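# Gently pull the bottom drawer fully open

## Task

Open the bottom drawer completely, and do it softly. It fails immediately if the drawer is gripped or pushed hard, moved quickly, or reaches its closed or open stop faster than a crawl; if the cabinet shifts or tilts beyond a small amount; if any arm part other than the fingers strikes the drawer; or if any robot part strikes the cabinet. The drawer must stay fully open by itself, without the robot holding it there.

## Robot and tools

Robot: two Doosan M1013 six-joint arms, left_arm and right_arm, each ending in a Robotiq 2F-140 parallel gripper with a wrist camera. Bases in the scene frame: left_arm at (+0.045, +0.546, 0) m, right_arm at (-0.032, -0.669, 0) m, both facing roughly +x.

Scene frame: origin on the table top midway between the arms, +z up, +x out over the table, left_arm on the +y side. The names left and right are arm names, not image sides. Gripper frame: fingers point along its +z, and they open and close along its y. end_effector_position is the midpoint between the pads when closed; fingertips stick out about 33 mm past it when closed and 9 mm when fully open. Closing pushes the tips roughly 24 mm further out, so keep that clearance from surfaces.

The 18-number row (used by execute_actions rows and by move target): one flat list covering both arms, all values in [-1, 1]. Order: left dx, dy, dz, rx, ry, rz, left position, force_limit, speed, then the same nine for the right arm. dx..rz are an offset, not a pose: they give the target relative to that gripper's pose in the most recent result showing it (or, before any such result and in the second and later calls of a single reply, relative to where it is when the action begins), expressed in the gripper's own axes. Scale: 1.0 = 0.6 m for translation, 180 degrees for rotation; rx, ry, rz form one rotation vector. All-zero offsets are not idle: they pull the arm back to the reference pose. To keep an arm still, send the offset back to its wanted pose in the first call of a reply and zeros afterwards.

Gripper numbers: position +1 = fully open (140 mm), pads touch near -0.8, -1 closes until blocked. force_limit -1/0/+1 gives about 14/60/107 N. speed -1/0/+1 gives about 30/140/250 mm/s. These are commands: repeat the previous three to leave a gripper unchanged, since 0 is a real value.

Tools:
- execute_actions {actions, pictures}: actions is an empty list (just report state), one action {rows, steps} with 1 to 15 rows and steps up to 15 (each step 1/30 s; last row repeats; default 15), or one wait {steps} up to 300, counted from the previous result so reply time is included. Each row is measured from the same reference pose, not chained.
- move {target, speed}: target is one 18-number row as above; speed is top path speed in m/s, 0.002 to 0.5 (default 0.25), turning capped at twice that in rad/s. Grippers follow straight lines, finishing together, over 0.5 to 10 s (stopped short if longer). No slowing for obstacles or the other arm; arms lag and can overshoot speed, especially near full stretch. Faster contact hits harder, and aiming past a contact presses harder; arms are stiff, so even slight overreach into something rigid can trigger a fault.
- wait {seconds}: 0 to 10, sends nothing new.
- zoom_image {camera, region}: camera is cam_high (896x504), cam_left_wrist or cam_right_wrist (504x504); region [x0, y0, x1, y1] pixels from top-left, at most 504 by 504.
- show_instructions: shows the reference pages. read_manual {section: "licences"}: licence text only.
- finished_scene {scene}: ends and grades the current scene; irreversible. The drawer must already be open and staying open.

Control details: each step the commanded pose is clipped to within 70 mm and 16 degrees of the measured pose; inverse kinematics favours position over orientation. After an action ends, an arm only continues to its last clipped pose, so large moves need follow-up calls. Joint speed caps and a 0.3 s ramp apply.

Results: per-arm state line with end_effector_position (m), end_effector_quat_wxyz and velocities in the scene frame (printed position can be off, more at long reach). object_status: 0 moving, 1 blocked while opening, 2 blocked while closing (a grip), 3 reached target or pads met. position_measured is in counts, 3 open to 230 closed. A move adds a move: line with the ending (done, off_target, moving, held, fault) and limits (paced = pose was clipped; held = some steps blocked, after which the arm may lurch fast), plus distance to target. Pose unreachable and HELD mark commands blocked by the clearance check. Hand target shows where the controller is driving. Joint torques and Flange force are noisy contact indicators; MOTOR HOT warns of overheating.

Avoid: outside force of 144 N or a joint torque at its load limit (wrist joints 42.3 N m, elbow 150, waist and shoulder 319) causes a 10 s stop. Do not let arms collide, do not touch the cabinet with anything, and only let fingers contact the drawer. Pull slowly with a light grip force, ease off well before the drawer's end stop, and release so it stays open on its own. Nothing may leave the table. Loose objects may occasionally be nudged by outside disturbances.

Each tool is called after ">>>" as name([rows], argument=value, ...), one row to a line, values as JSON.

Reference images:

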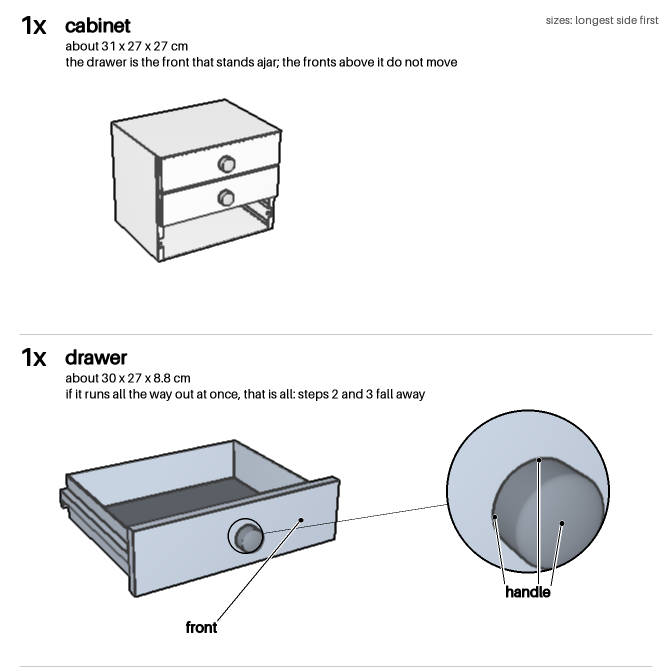

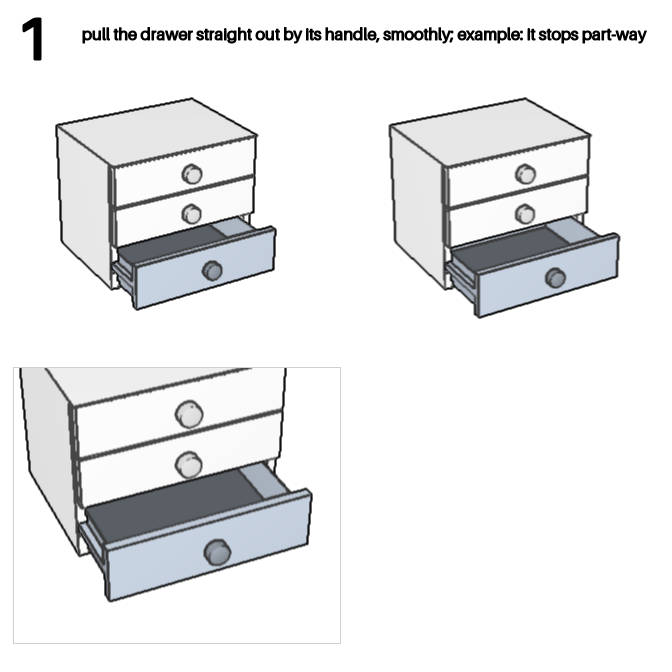

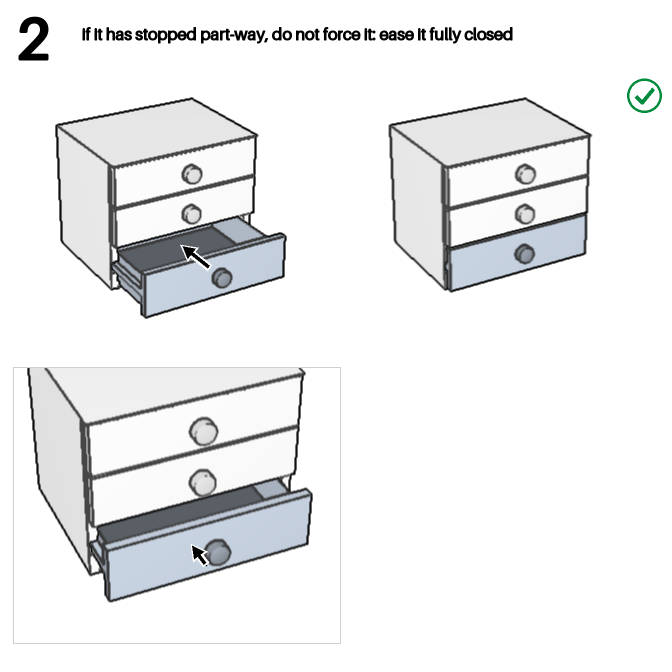

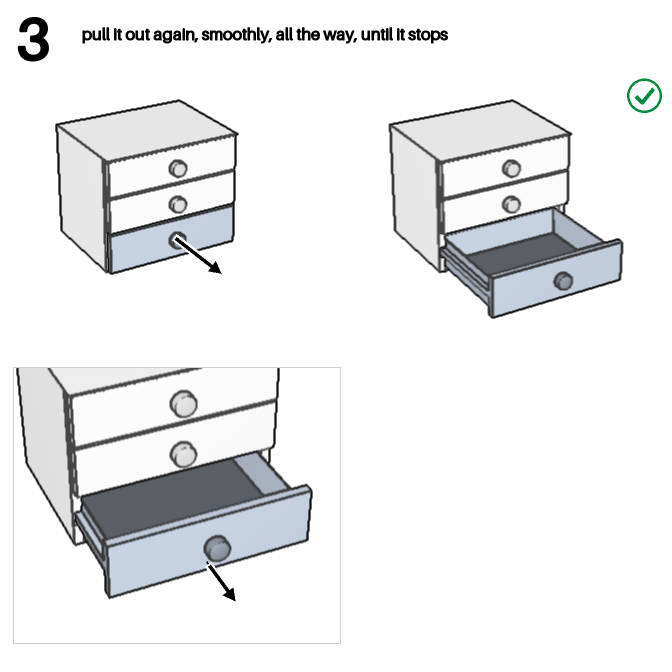

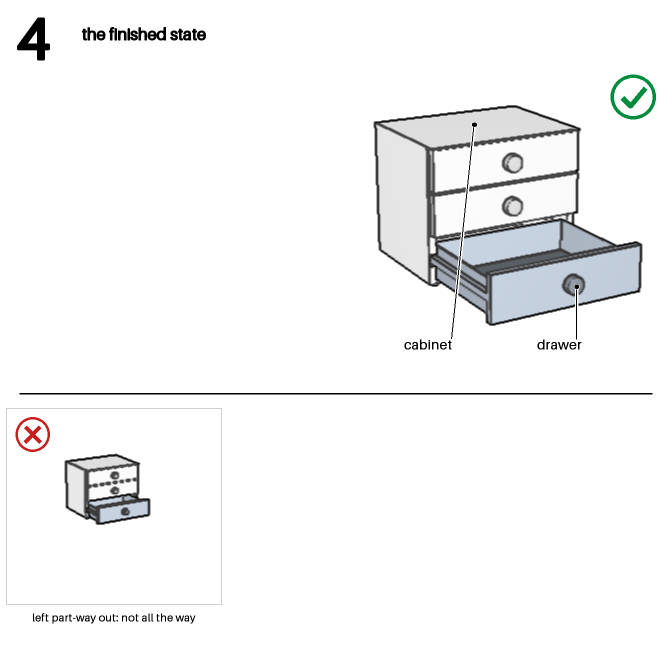

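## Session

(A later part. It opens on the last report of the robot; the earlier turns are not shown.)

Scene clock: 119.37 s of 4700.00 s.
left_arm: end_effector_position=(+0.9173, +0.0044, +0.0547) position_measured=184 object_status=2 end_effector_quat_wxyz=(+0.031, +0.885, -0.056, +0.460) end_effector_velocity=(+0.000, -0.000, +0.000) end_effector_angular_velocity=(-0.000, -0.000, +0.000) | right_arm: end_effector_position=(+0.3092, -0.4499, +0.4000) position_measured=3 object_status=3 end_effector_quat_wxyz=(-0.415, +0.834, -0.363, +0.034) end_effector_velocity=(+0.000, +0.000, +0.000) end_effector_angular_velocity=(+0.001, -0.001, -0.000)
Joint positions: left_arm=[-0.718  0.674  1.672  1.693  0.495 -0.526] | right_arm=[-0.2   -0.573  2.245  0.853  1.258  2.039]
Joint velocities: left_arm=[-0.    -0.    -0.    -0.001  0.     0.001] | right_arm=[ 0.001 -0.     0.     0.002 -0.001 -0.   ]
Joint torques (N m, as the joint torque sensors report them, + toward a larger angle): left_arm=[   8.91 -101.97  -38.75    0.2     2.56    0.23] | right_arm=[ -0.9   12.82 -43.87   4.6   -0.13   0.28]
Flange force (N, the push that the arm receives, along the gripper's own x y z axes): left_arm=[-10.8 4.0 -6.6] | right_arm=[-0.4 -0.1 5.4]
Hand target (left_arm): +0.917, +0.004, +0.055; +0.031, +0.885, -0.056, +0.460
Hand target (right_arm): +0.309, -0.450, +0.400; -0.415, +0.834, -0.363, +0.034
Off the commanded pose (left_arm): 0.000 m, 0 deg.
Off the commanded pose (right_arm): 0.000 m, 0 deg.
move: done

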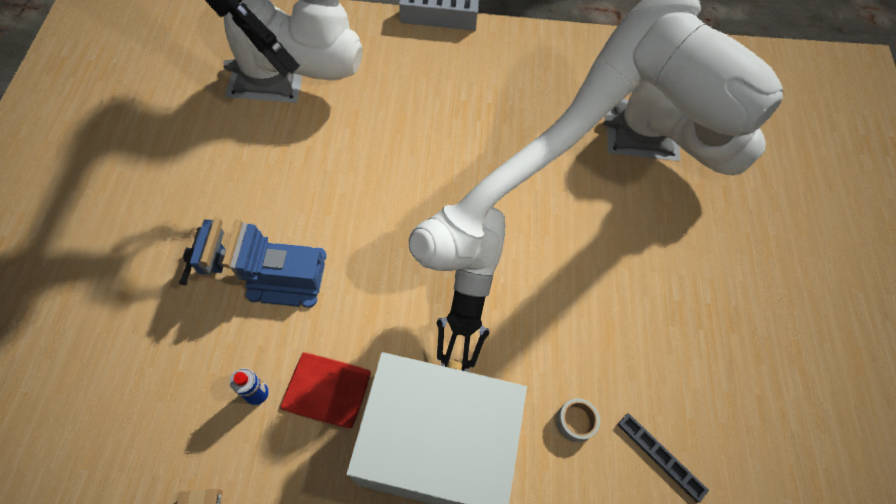

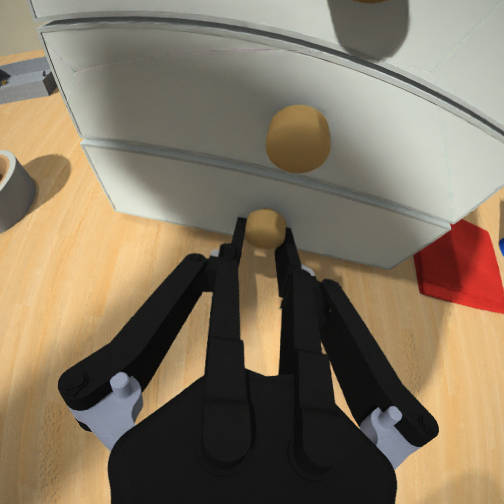

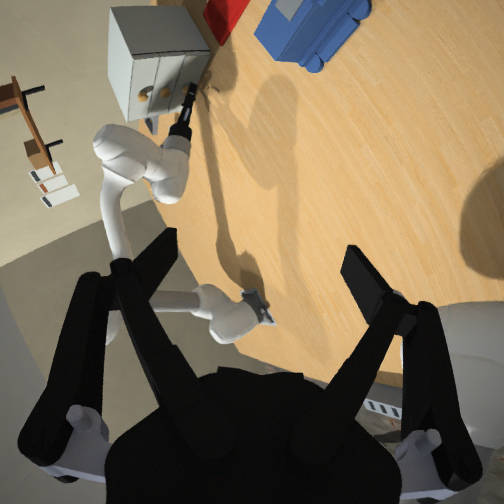

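>>> move(target=[0.002,0,0.003,0,0,0,-1,-0.8,-0.5,0,0,0,0,0,0,1,0,0], speed=0.002)

Scene clock: 123.33 s of 4700.00 s.
left_arm: end_effector_position=(+0.9194, +0.0042, +0.0547) position_measured=184 object_status=2 end_effector_quat_wxyz=(+0.031, +0.885, -0.056, +0.460) end_effector_velocity=(-0.001, -0.000, -0.002) end_effector_angular_velocity=(+0.002, +0.002, -0.001) | right_arm: end_effector_position=(+0.3092, -0.4499, +0.4000) position_measured=3 object_status=3 end_effector_quat_wxyz=(-0.415, +0.834, -0.363, +0.034) end_effector_velocity=(-0.000, +0.000, -0.000) end_effector_angular_velocity=(+0.000, +0.000, +0.001)
Joint positions: left_arm=[-0.717  0.676  1.668  1.691  0.493 -0.523] | right_arm=[-0.2   -0.573  2.245  0.853  1.258  2.039]
Joint velocities: left_arm=[-0.001  0.001  0.001 -0.     0.     0.   ] | right_arm=[ 0.     0.     0.     0.     0.    -0.001]
Joint torques (N m, as the joint torque sensors report them, + toward a larger angle): left_arm=[   9.64 -100.94  -37.75   -0.03    2.42    0.14] | right_arm=[ -2.22  12.88 -43.42   4.64  -0.09   0.37]
Flange force (N, the push that the arm receives, along the gripper's own x y z axes): left_arm=[-10.6 5.2 -7.0] | right_arm=[-3.1 -3.6 9.4]
Hand target (left_arm): +0.919, +0.004, +0.055; +0.031, +0.885, -0.056, +0.460
Hand target (right_arm): +0.309, -0.450, +0.400; -0.415, +0.834, -0.363, +0.034
Off the commanded pose (left_arm): 0.000 m, 0 deg.
Off the commanded pose (right_arm): 0.000 m, 0 deg.
move: done

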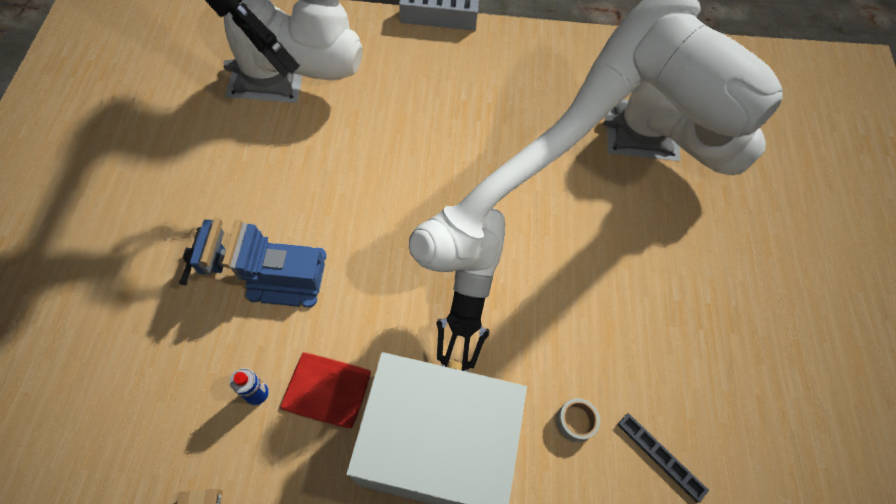

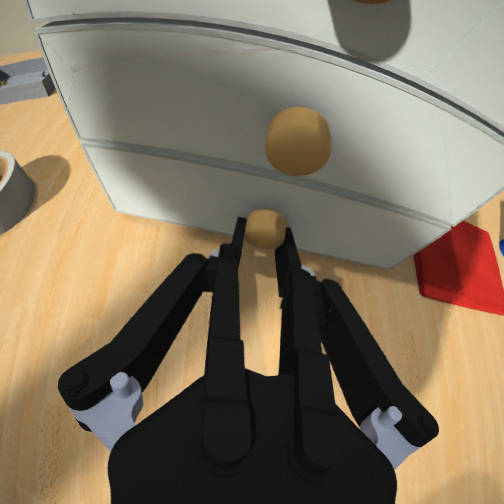

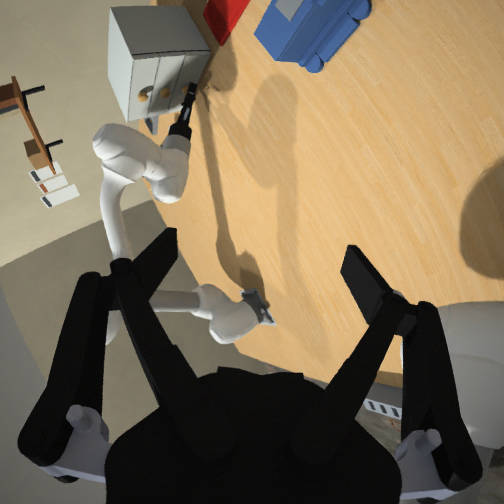

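Nearly flush; 2 mm more.

>>> move(target=[0.002,0,0.0028,0,0,0,-1,-0.8,-0.5,0,0,0,0,0,0,1,0,0], speed=0.002)

Scene clock: 126.77 s of 4700.00 s.
left_arm: end_effector_position=(+0.9215, +0.0039, +0.0547) position_measured=184 object_status=2 end_effector_quat_wxyz=(+0.031, +0.885, -0.056, +0.460) end_effector_velocity=(+0.000, +0.001, -0.001) end_effector_angular_velocity=(+0.001, +0.001, +0.001) | right_arm: end_effector_position=(+0.3092, -0.4499, +0.4000) position_measured=3 object_status=3 end_effector_quat_wxyz=(-0.415, +0.834, -0.363, +0.034) end_effector_velocity=(+0.000, +0.000, +0.000) end_effector_angular_velocity=(+0.001, -0.000, -0.000)
Joint positions: left_arm=[-0.715  0.678  1.664  1.689  0.492 -0.519] | right_arm=[-0.2   -0.573  2.245  0.853  1.258  2.039]
Joint velocities: left_arm=[ 0.001  0.001  0.    -0.    -0.     0.   ] | right_arm=[-0.     0.    -0.     0.001 -0.    -0.   ]
Joint torques (N m, as the joint torque sensors report them, + toward a larger angle): left_arm=[ 30.66 -90.4  -60.87   3.34   4.59   0.23] | right_arm=[ -2.08  13.12 -43.37   4.49  -0.12   0.38]
Flange force (N, the push that the arm receives, along the gripper's own x y z axes): left_arm=[-35.7 -3.4 -68.7] | right_arm=[-2.7 -2.9 8.3]
Hand target (left_arm): +0.921, +0.004, +0.055; +0.031, +0.885, -0.056, +0.460
Hand target (right_arm): +0.309, -0.450, +0.400; -0.415, +0.834, -0.363, +0.034
Off the commanded pose (left_arm): 0.000 m, 0 deg.
Off the commanded pose (right_arm): 0.000 m, 0 deg.
move: done

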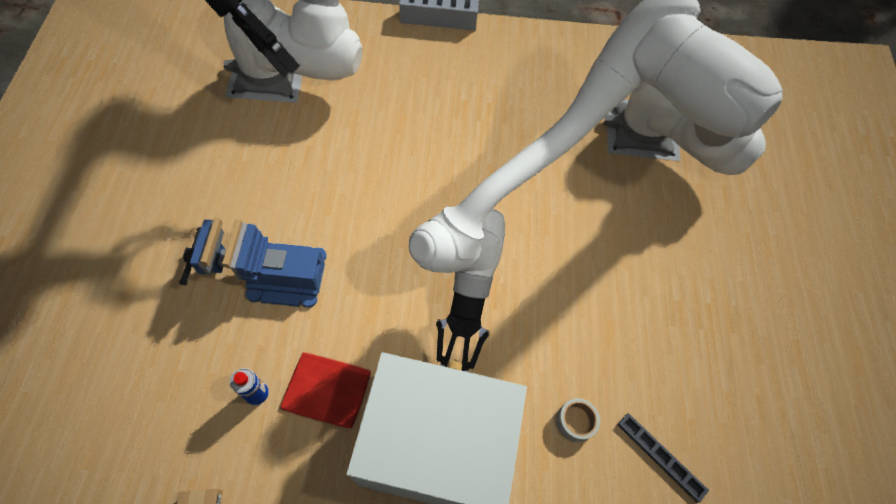

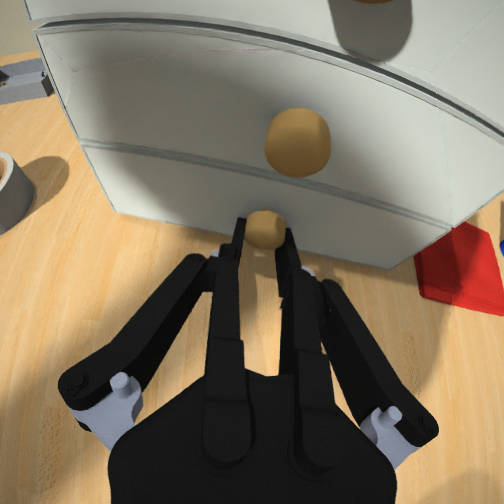

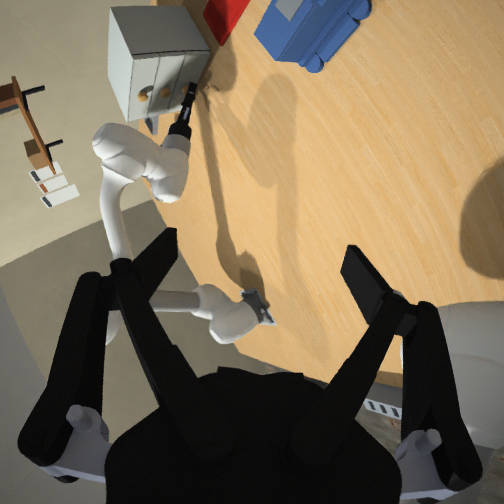

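>>> move(target=[-0.057,0,-0.082,0,0,0,-1,-0.8,-0.5,0,0,0,0,0,0,1,0,0], speed=0.015)

Scene clock: 139.33 s of 4700.00 s.
left_arm: end_effector_position=(+0.8620, +0.0116, +0.0549) position_measured=184 object_status=2 end_effector_quat_wxyz=(+0.031, +0.885, -0.056, +0.460) end_effector_velocity=(+0.000, +0.000, -0.001) end_effector_angular_velocity=(+0.001, +0.001, +0.001) | right_arm: end_effector_position=(+0.3092, -0.4499, +0.4000) position_measured=3 object_status=3 end_effector_quat_wxyz=(-0.415, +0.834, -0.363, +0.034) end_effector_velocity=(+0.000, -0.000, -0.000) end_effector_angular_velocity=(+0.001, +0.001, -0.002)
Joint positions: left_arm=[-0.761  0.621  1.775  1.742  0.532 -0.618] | right_arm=[-0.2   -0.573  2.245  0.853  1.258  2.039]
Joint velocities: left_arm=[ 0.001  0.002 -0.001 -0.001 -0.     0.001] | right_arm=[-0.    -0.     0.     0.    -0.001  0.002]
Joint torques (N m, as the joint torque sensors report them, + toward a larger angle): left_arm=[  -2.81 -110.94  -43.79    1.6     2.72    0.32] | right_arm=[ -1.62  12.8  -43.14   4.6   -0.05   0.38]
Flange force (N, the push that the arm receives, along the gripper's own x y z axes): left_arm=[-17.2 -4.3 13.0] | right_arm=[-1.5 -2.7 7.1]
Hand target (left_arm): +0.862, +0.012, +0.055; +0.031, +0.885, -0.056, +0.460
Hand target (right_arm): +0.309, -0.450, +0.400; -0.415, +0.834, -0.363, +0.034
Off the commanded pose (left_arm): 0.000 m, 0 deg.
Off the commanded pose (right_arm): 0.000 m, 0 deg.
After step 90, 5.33 s passed at rest.
move: done

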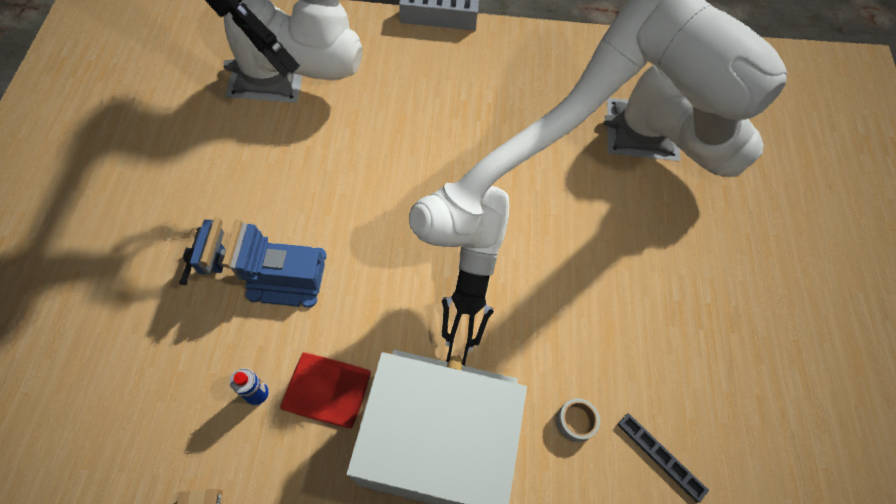

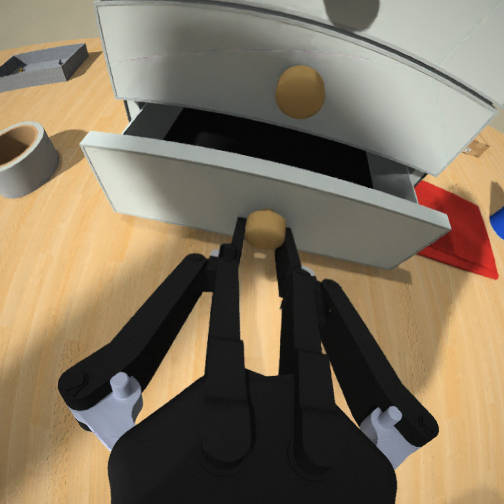

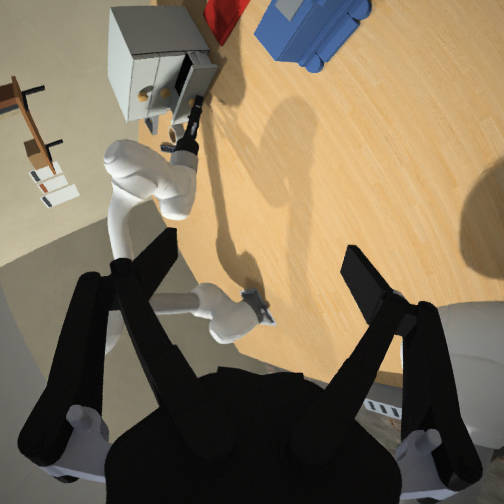

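>>> move(target=[-0.0105,0,-0.013,0,0,0,-1,-0.8,-0.5,0,0,0,0,0,0,1,0,0], speed=0.008)

Scene clock: 144.47 s of 4700.00 s.
left_arm: end_effector_position=(+0.8521, +0.0129, +0.0542) position_measured=184 object_status=2 end_effector_quat_wxyz=(+0.031, +0.885, -0.056, +0.460) end_effector_velocity=(+0.001, -0.000, +0.002) end_effector_angular_velocity=(-0.003, -0.002, +0.001) | right_arm: end_effector_position=(+0.3092, -0.4499, +0.4000) position_measured=3 object_status=3 end_effector_quat_wxyz=(-0.415, +0.834, -0.363, +0.034) end_effector_velocity=(+0.000, +0.000, -0.000) end_effector_angular_velocity=(+0.001, +0.000, -0.001)
Joint positions: left_arm=[-0.77   0.613  1.793  1.751  0.539 -0.635] | right_arm=[-0.2   -0.573  2.245  0.853  1.258  2.039]
Joint velocities: left_arm=[ 0.    -0.002 -0.001 -0.    -0.    -0.   ] | right_arm=[-0.     0.     0.     0.    -0.001  0.   ]
Joint torques (N m, as the joint torque sensors report them, + toward a larger angle): left_arm=[ -2.58 -95.   -34.53   0.3   -0.49   0.32] | right_arm=[ -1.9   12.64 -43.49   4.56  -0.21   0.31]
Flange force (N, the push that the arm receives, along the gripper's own x y z axes): left_arm=[-4.2 -3.0 2.9] | right_arm=[-1.9 -2.9 8.0]
Hand target (left_arm): +0.852, +0.013, +0.054; +0.031, +0.886, -0.056, +0.460
Hand target (right_arm): +0.309, -0.450, +0.400; -0.415, +0.834, -0.363, +0.034
Off the commanded pose (left_arm): 0.000 m, 0 deg.
Off the commanded pose (right_arm): 0.000 m, 0 deg.
After step 90, 0.67 s passed at rest.
move: done

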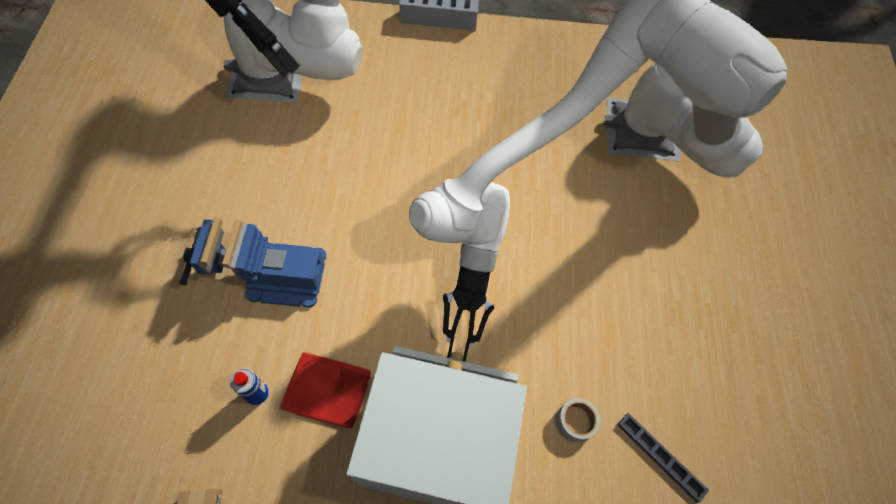

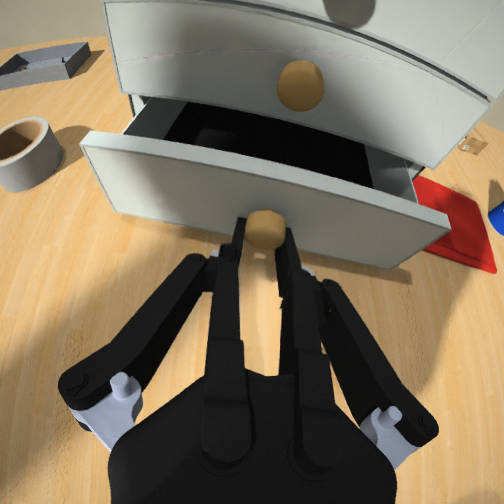

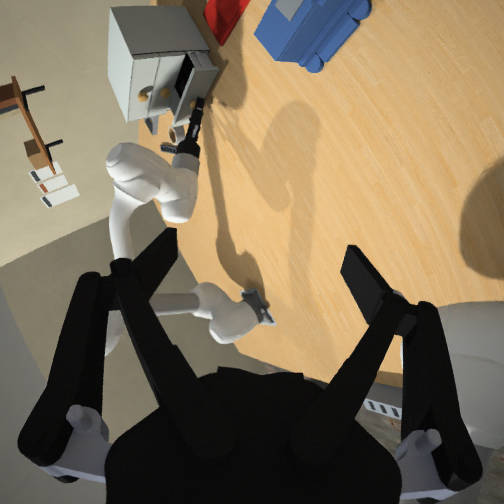

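>>> move(target=[-0.0163,0,-0.0232,0,0,0,-1,-0.8,-0.5,0,0,0,0,0,0,1,0,0], speed=0.01)

>>> move(target=[-0.0096,0,-0.0137,0,0,0,-1,-0.8,-0.5,0,0,0,0,0,0,1,0,0], speed=0.006)

Scene clock: 150.20 s of 4700.00 s.
left_arm: end_effector_position=(+0.8353, +0.0151, +0.0542) position_measured=184 object_status=2 end_effector_quat_wxyz=(+0.031, +0.885, -0.056, +0.460) end_effector_velocity=(+0.001, +0.000, +0.000) end_effector_angular_velocity=(+0.000, -0.001, +0.000) | right_arm: end_effector_position=(+0.3092, -0.4499, +0.4000) position_measured=3 object_status=3 end_effector_quat_wxyz=(-0.415, +0.834, -0.363, +0.034) end_effector_velocity=(-0.000, -0.000, -0.000) end_effector_angular_velocity=(-0.000, +0.001, -0.001)
Joint positions: left_arm=[-0.784  0.598  1.823  1.76   0.552 -0.659] | right_arm=[-0.2   -0.573  2.245  0.853  1.258  2.039]
Joint velocities: left_arm=[ 0.001  0.001 -0.001  0.001 -0.     0.   ] | right_arm=[ 0.    -0.     0.    -0.001 -0.     0.001]
Joint torques (N m, as the joint torque sensors report them, + toward a larger angle): left_arm=[ -5.07 -95.37 -36.24   0.56  -0.52   0.33] | right_arm=[ -2.03  12.21 -43.75   4.61  -0.18   0.25]
Flange force (N, the push that the arm receives, along the gripper's own x y z axes): left_arm=[-5.9 -6.6 4.6] | right_arm=[-1.9 -3.4 9.4]
Hand target (left_arm): +0.835, +0.015, +0.054; +0.031, +0.885, -0.056, +0.460
Hand target (right_arm): +0.309, -0.450, +0.400; -0.415, +0.834, -0.363, +0.034
Off the commanded pose (left_arm): 0.000 m, 0 deg.
Off the commanded pose (right_arm): 0.000 m, 0 deg.
After step 90, 0.80 s passed at rest.
move: done

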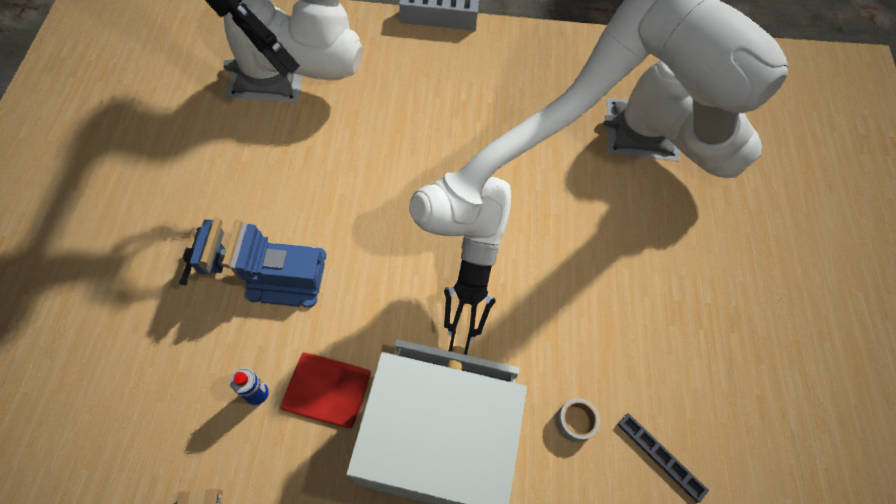

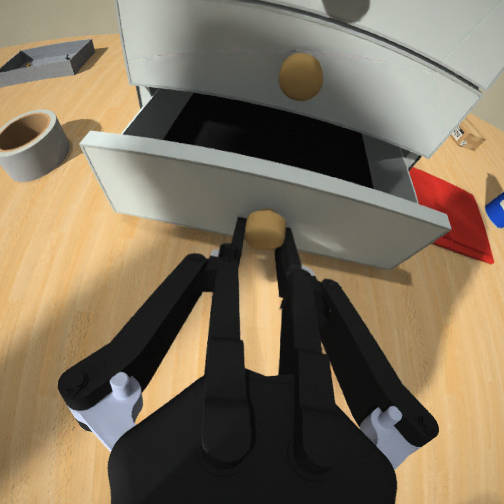

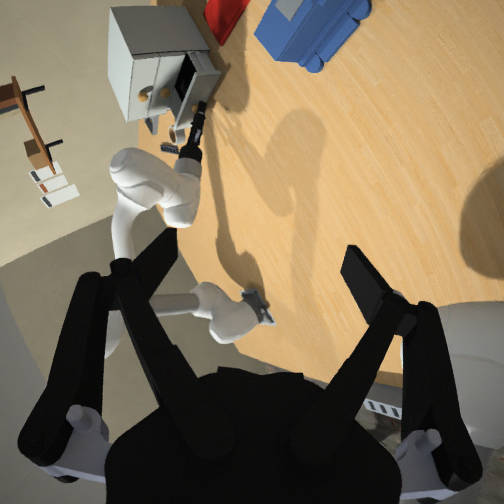

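Scene clock: 152.10 s of 4700.00 s.
left_arm: end_effector_position=(+0.8253, +0.0164, +0.0542) position_measured=184 object_status=2 end_effector_quat_wxyz=(+0.031, +0.886, -0.056, +0.460) end_effector_velocity=(-0.000, +0.000, -0.001) end_effector_angular_velocity=(+0.003, +0.000, -0.002) | right_arm: end_effector_position=(+0.3092, -0.4499, +0.4000) position_measured=3 object_status=3 end_effector_quat_wxyz=(-0.415, +0.834, -0.363, +0.034) end_effector_velocity=(-0.000, -0.000, +0.000) end_effector_angular_velocity=(-0.001, -0.001, -0.000)
Joint positions: left_arm=[-0.793  0.589  1.84   1.765  0.559 -0.672] | right_arm=[-0.2   -0.573  2.245  0.853  1.258  2.039]
Joint velocities: left_arm=[ 0.     0.001  0.001  0.003  0.    -0.   ] | right_arm=[-0.    -0.001 -0.    -0.001  0.     0.   ]
Joint torques (N m, as the joint torque sensors report them, + toward a larger angle): left_arm=[ -6.98 -95.4  -36.91   0.85  -0.55   0.27] | right_arm=[ -1.76  12.92 -43.21   4.6   -0.11   0.34]
Flange force (N, the push that the arm receives, along the gripper's own x y z axes): left_arm=[-6.7 -8.1 7.1] | right_arm=[-2.0 -2.8 7.4]
Hand target (left_arm): +0.825, +0.016, +0.054; +0.031, +0.886, -0.056, +0.460
Hand target (right_arm): +0.309, -0.450, +0.400; -0.415, +0.834, -0.363, +0.034
Off the commanded pose (left_arm): 0.000 m, 0 deg.
Off the commanded pose (right_arm): 0.000 m, 0 deg.
move: done

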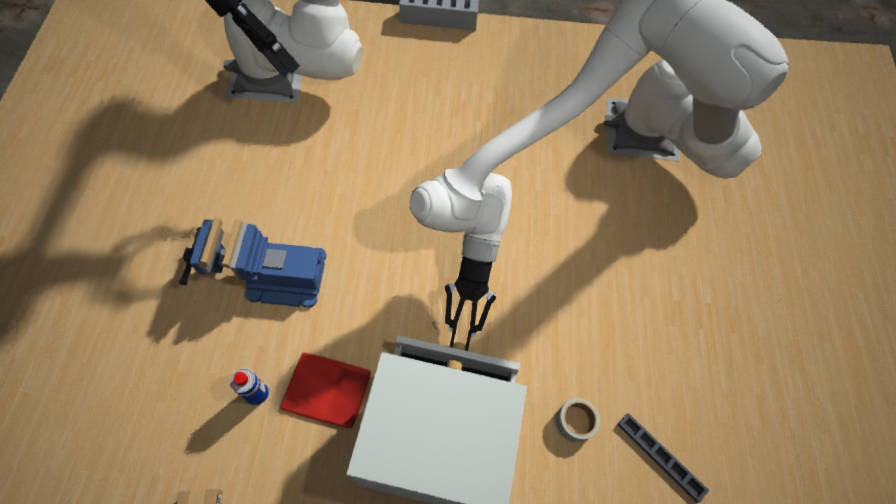

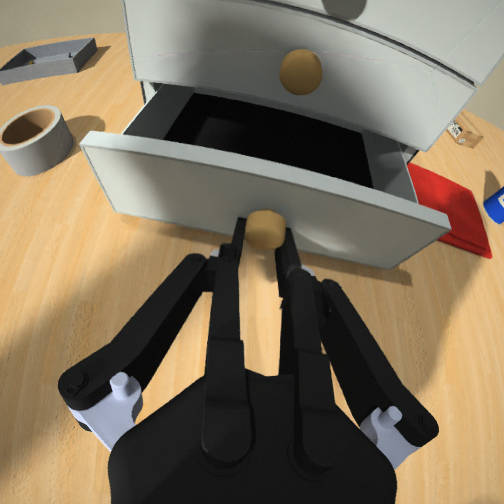

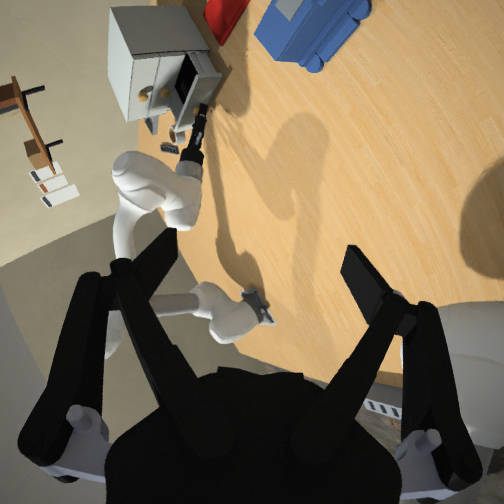

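>>> move(target=[-0.0058,-0.0006,-0.0082,0,0,0,-1,-0.8,-0.5,0,0,0,0,0,0,1,0,0], speed=0.004)

Scene clock: 156.77 s of 4700.00 s.
left_arm: end_effector_position=(+0.8194, +0.0175, +0.0541) position_measured=184 object_status=2 end_effector_quat_wxyz=(+0.031, +0.886, -0.056, +0.460) end_effector_velocity=(-0.000, -0.000, +0.001) end_effector_angular_velocity=(-0.001, -0.001, -0.000) | right_arm: end_effector_position=(+0.3092, -0.4499, +0.4000) position_measured=3 object_status=3 end_effector_quat_wxyz=(-0.415, +0.834, -0.363, +0.034) end_effector_velocity=(-0.000, +0.000, +0.000) end_effector_angular_velocity=(+0.000, -0.000, +0.002)
Joint positions: left_arm=[-0.798  0.583  1.851  1.768  0.563 -0.681] | right_arm=[-0.2   -0.573  2.245  0.853  1.258  2.039]
Joint velocities: left_arm=[-0.    -0.001  0.    -0.     0.     0.   ] | right_arm=[ 0.     0.     0.     0.001  0.001 -0.001]
Joint torques (N m, as the joint torque sensors report them, + toward a larger angle): left_arm=[  0.47 -94.45 -34.32  -0.06   1.23   0.41] | right_arm=[ -1.54  13.61 -43.61   4.63  -0.2    0.23]
Flange force (N, the push that the arm receives, along the gripper's own x y z axes): left_arm=[-7.8 -0.6 4.4] | right_arm=[-2.8 -1.2 6.3]
Hand target (left_arm): +0.819, +0.018, +0.054; +0.031, +0.886, -0.056, +0.460
Hand target (right_arm): +0.309, -0.450, +0.400; -0.415, +0.834, -0.363, +0.034
Off the commanded pose (left_arm): 0.000 m, 0 deg.
Off the commanded pose (right_arm): 0.000 m, 0 deg.
move: done

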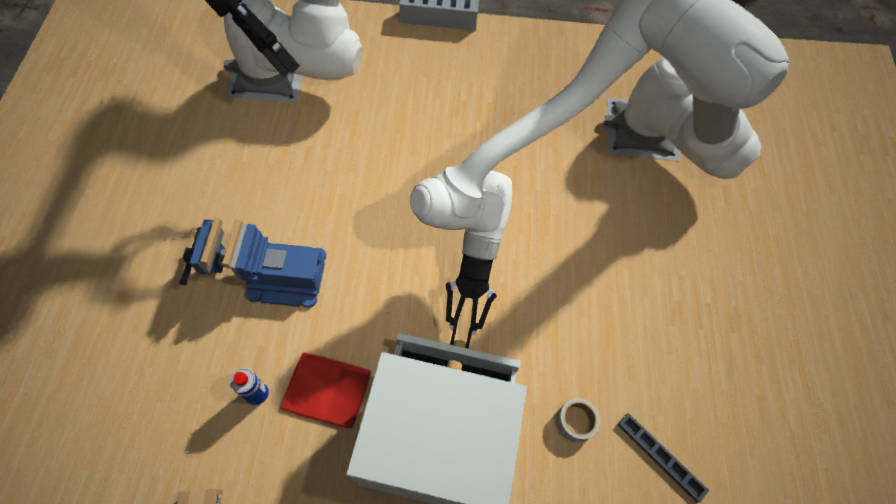

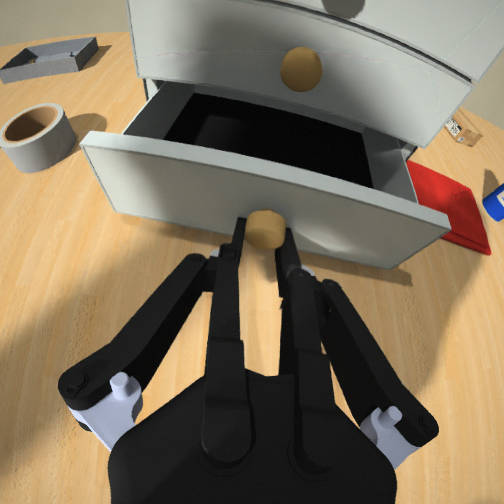

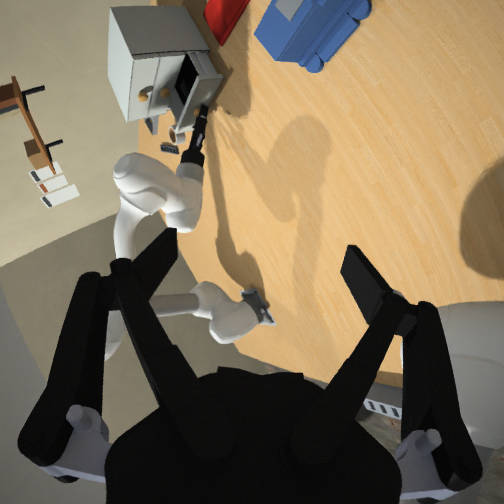

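>>> move(target=[-0.048,-0.0007,-0.068,0,0,0,-1,-0.8,-0.5,0,0,0,0,0,0,1,0,0], speed=0.015)

Scene clock: 163.07 s of 4700.00 s.
left_arm: end_effector_position=(+0.7699, +0.0244, +0.0540) position_measured=184 object_status=2 end_effector_quat_wxyz=(+0.030, +0.886, -0.056, +0.460) end_effector_velocity=(+0.001, +0.000, +0.001) end_effector_angular_velocity=(+0.000, -0.002, -0.000) | right_arm: end_effector_position=(+0.3092, -0.4499, +0.4000) position_measured=3 object_status=3 end_effector_quat_wxyz=(-0.415, +0.834, -0.363, +0.034) end_effector_velocity=(-0.000, +0.001, +0.000) end_effector_angular_velocity=(+0.001, -0.000, +0.001)
Joint positions: left_arm=[-0.846  0.541  1.933  1.781  0.601 -0.741] | right_arm=[-0.2   -0.573  2.245  0.853  1.258  2.039]
Joint velocities: left_arm=[ 0.001 -0.001 -0.     0.002  0.    -0.   ] | right_arm=[ 0.    -0.     0.     0.001  0.001 -0.   ]
Joint torques (N m, as the joint torque sensors report them, + toward a larger angle): left_arm=[  1.72 -89.15 -32.04  -0.16   1.46   0.29] | right_arm=[ -1.98  13.17 -43.52   4.69  -0.13   0.32]
Flange force (N, the push that the arm receives, along the gripper's own x y z axes): left_arm=[-6.7 1.7 4.8] | right_arm=[-3.3 -2.5 8.1]
Hand target (left_arm): +0.770, +0.024, +0.054; +0.030, +0.886, -0.056, +0.460
Hand target (right_arm): +0.309, -0.450, +0.400; -0.415, +0.834, -0.363, +0.034
Off the commanded pose (left_arm): 0.000 m, 0 deg.
Off the commanded pose (right_arm): 0.000 m, 0 deg.
move: done

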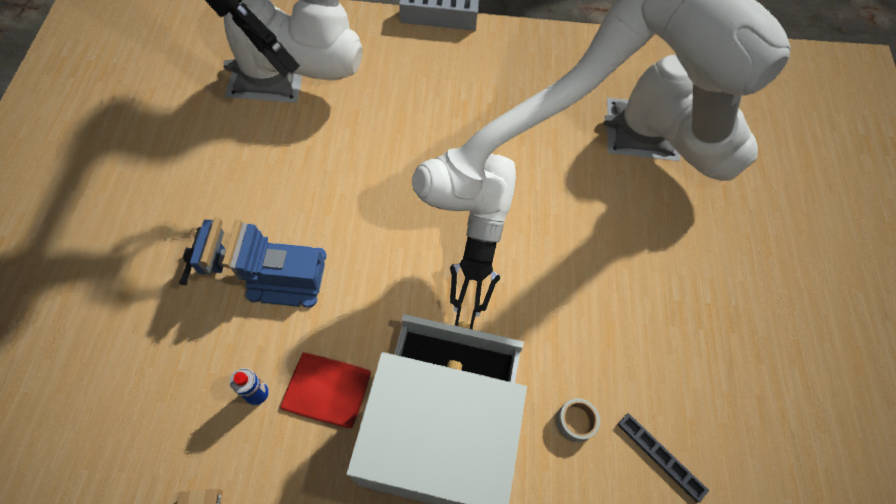

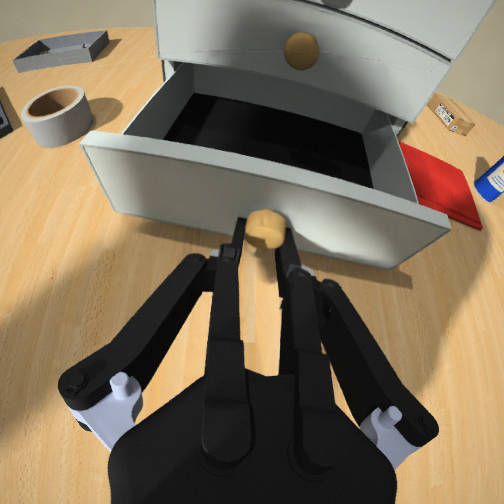

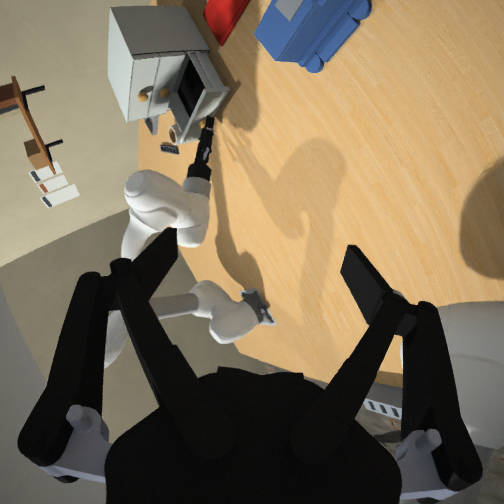

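>>> move(target=[-0.0124,0,-0.0177,0,0,0,-1,-0.8,-0.5,0,0,0,0,0,0,1,0,0], speed=0.006)

>>> move(target=[-0.0077,0,-0.011,0,0,0,-1,-0.8,-0.5,0,0,0,0,0,0,1,0,0], speed=0.005)

Scene clock: 169.60 s of 4700.00 s.
left_arm: end_effector_position=(+0.7570, +0.0260, +0.0539) position_measured=184 object_status=2 end_effector_quat_wxyz=(+0.030, +0.886, -0.056, +0.460) end_effector_velocity=(-0.000, +0.001, -0.000) end_effector_angular_velocity=(-0.000, +0.001, +0.002) | right_arm: end_effector_position=(+0.3092, -0.4499, +0.4000) position_measured=3 object_status=3 end_effector_quat_wxyz=(-0.415, +0.834, -0.363, +0.034) end_effector_velocity=(+0.000, -0.000, +0.000) end_effector_angular_velocity=(-0.001, -0.001, -0.000)
Joint positions: left_arm=[-0.859  0.53   1.953  1.782  0.611 -0.755] | right_arm=[-0.2   -0.573  2.245  0.853  1.258  2.039]
Joint velocities: left_arm=[ 0.    -0.001  0.001 -0.001 -0.     0.   ] | right_arm=[-0. -0. -0. -0. -0. -0.]
Joint torques (N m, as the joint torque sensors report them, + toward a larger angle): left_arm=[ -1.05 -87.17 -32.44  -0.04   1.32   0.41] | right_arm=[ -2.07  12.29 -43.5    4.56  -0.18   0.39]
Flange force (N, the push that the arm receives, along the gripper's own x y z axes): left_arm=[-6.7 -2.2 5.9] | right_arm=[-1.7 -3.5 8.8]
Hand target (left_arm): +0.757, +0.026, +0.054; +0.030, +0.886, -0.056, +0.460
Hand target (right_arm): +0.309, -0.450, +0.400; -0.415, +0.834, -0.363, +0.034
Off the commanded pose (left_arm): 0.000 m, 0 deg.
Off the commanded pose (right_arm): 0.000 m, 0 deg.
After step 90, 1.17 s passed at rest.
move: done

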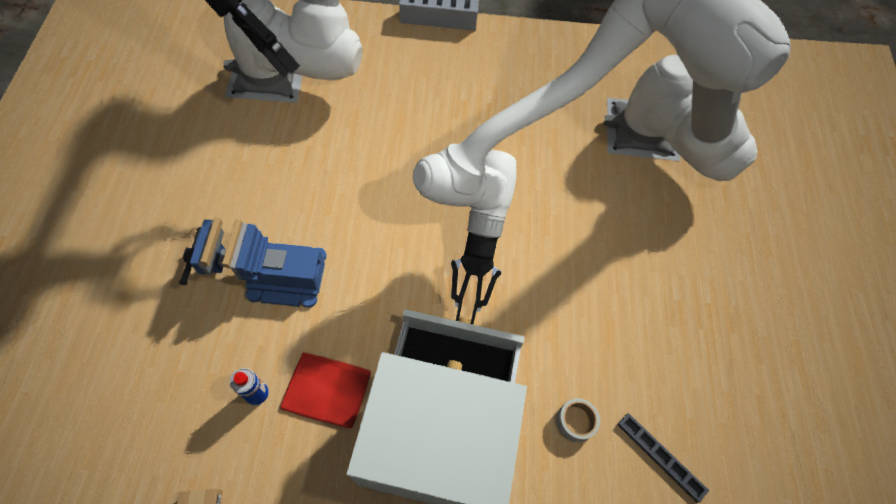

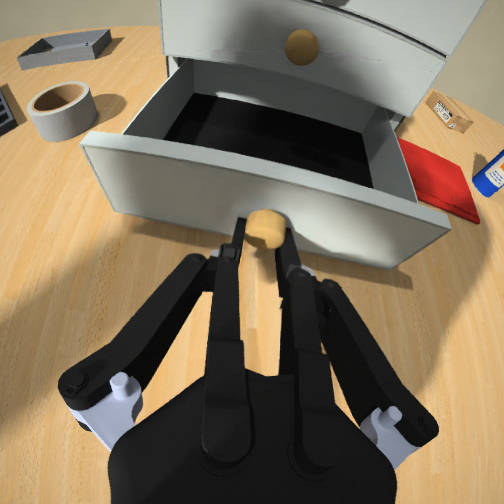

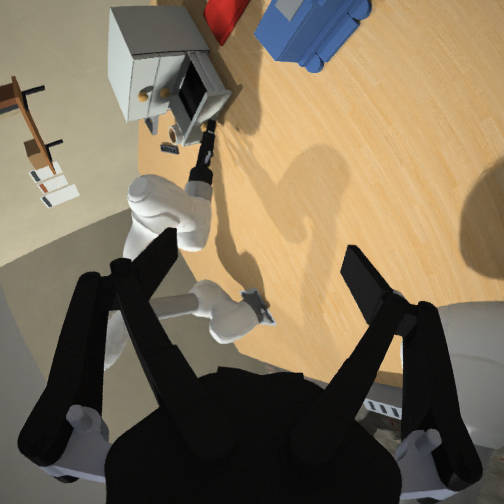

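Scene clock: 171.43 s of 4700.00 s.
left_arm: end_effector_position=(+0.7490, +0.0271, +0.0540) position_measured=184 object_status=2 end_effector_quat_wxyz=(+0.030, +0.886, -0.056, +0.460) end_effector_velocity=(-0.000, -0.001, +0.002) end_effector_angular_velocity=(-0.003, -0.002, -0.000) | right_arm: end_effector_position=(+0.3092, -0.4499, +0.4000) position_measured=3 object_status=3 end_effector_quat_wxyz=(-0.415, +0.834, -0.363, +0.034) end_effector_velocity=(-0.000, +0.000, +0.001) end_effector_angular_velocity=(+0.001, -0.001, +0.001)
Joint positions: left_arm=[-0.868  0.524  1.966  1.782  0.617 -0.763] | right_arm=[-0.2   -0.573  2.245  0.853  1.258  2.039]
Joint velocities: left_arm=[-0.001 -0.002 -0.001 -0.001  0.    -0.   ] | right_arm=[ 0.001 -0.001 -0.     0.001  0.    -0.   ]
Joint torques (N m, as the joint torque sensors report them, + toward a larger angle): left_arm=[ -1.51 -87.69 -33.87   0.48   1.15   0.49] | right_arm=[ -1.5   13.16 -43.68   4.6   -0.11   0.26]
Flange force (N, the push that the arm receives, along the gripper's own x y z axes): left_arm=[-7.9 -2.9 4.6] | right_arm=[-2.5 -1.4 6.8]
Hand target (left_arm): +0.749, +0.027, +0.054; +0.030, +0.886, -0.056, +0.460
Hand target (right_arm): +0.309, -0.450, +0.400; -0.415, +0.834, -0.363, +0.034
Off the commanded pose (left_arm): 0.000 m, 0 deg.
Off the commanded pose (right_arm): 0.000 m, 0 deg.
move: done

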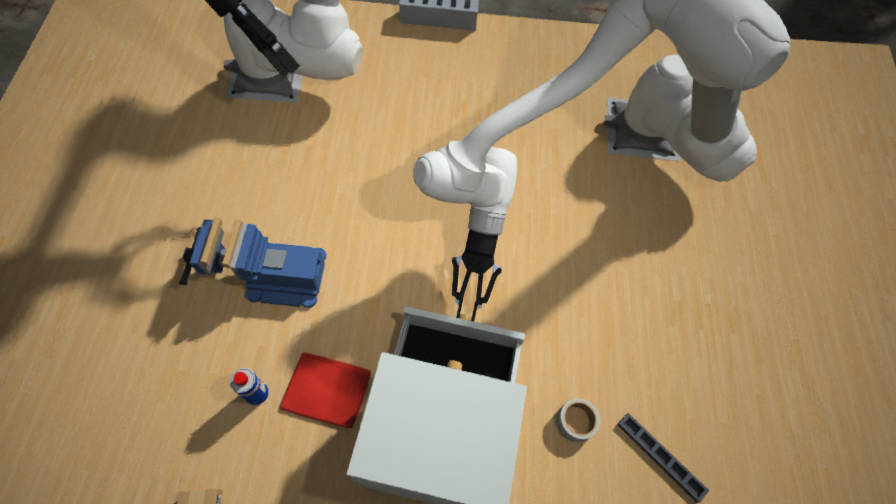

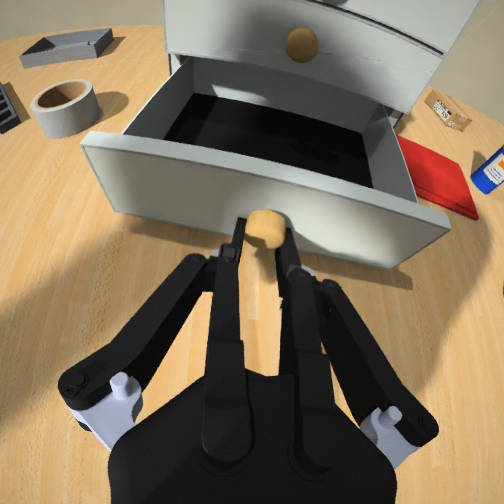

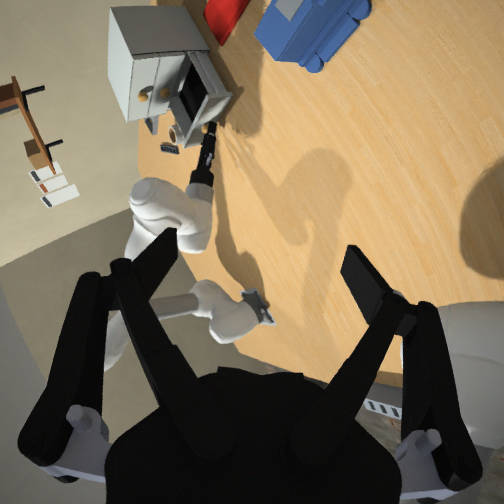

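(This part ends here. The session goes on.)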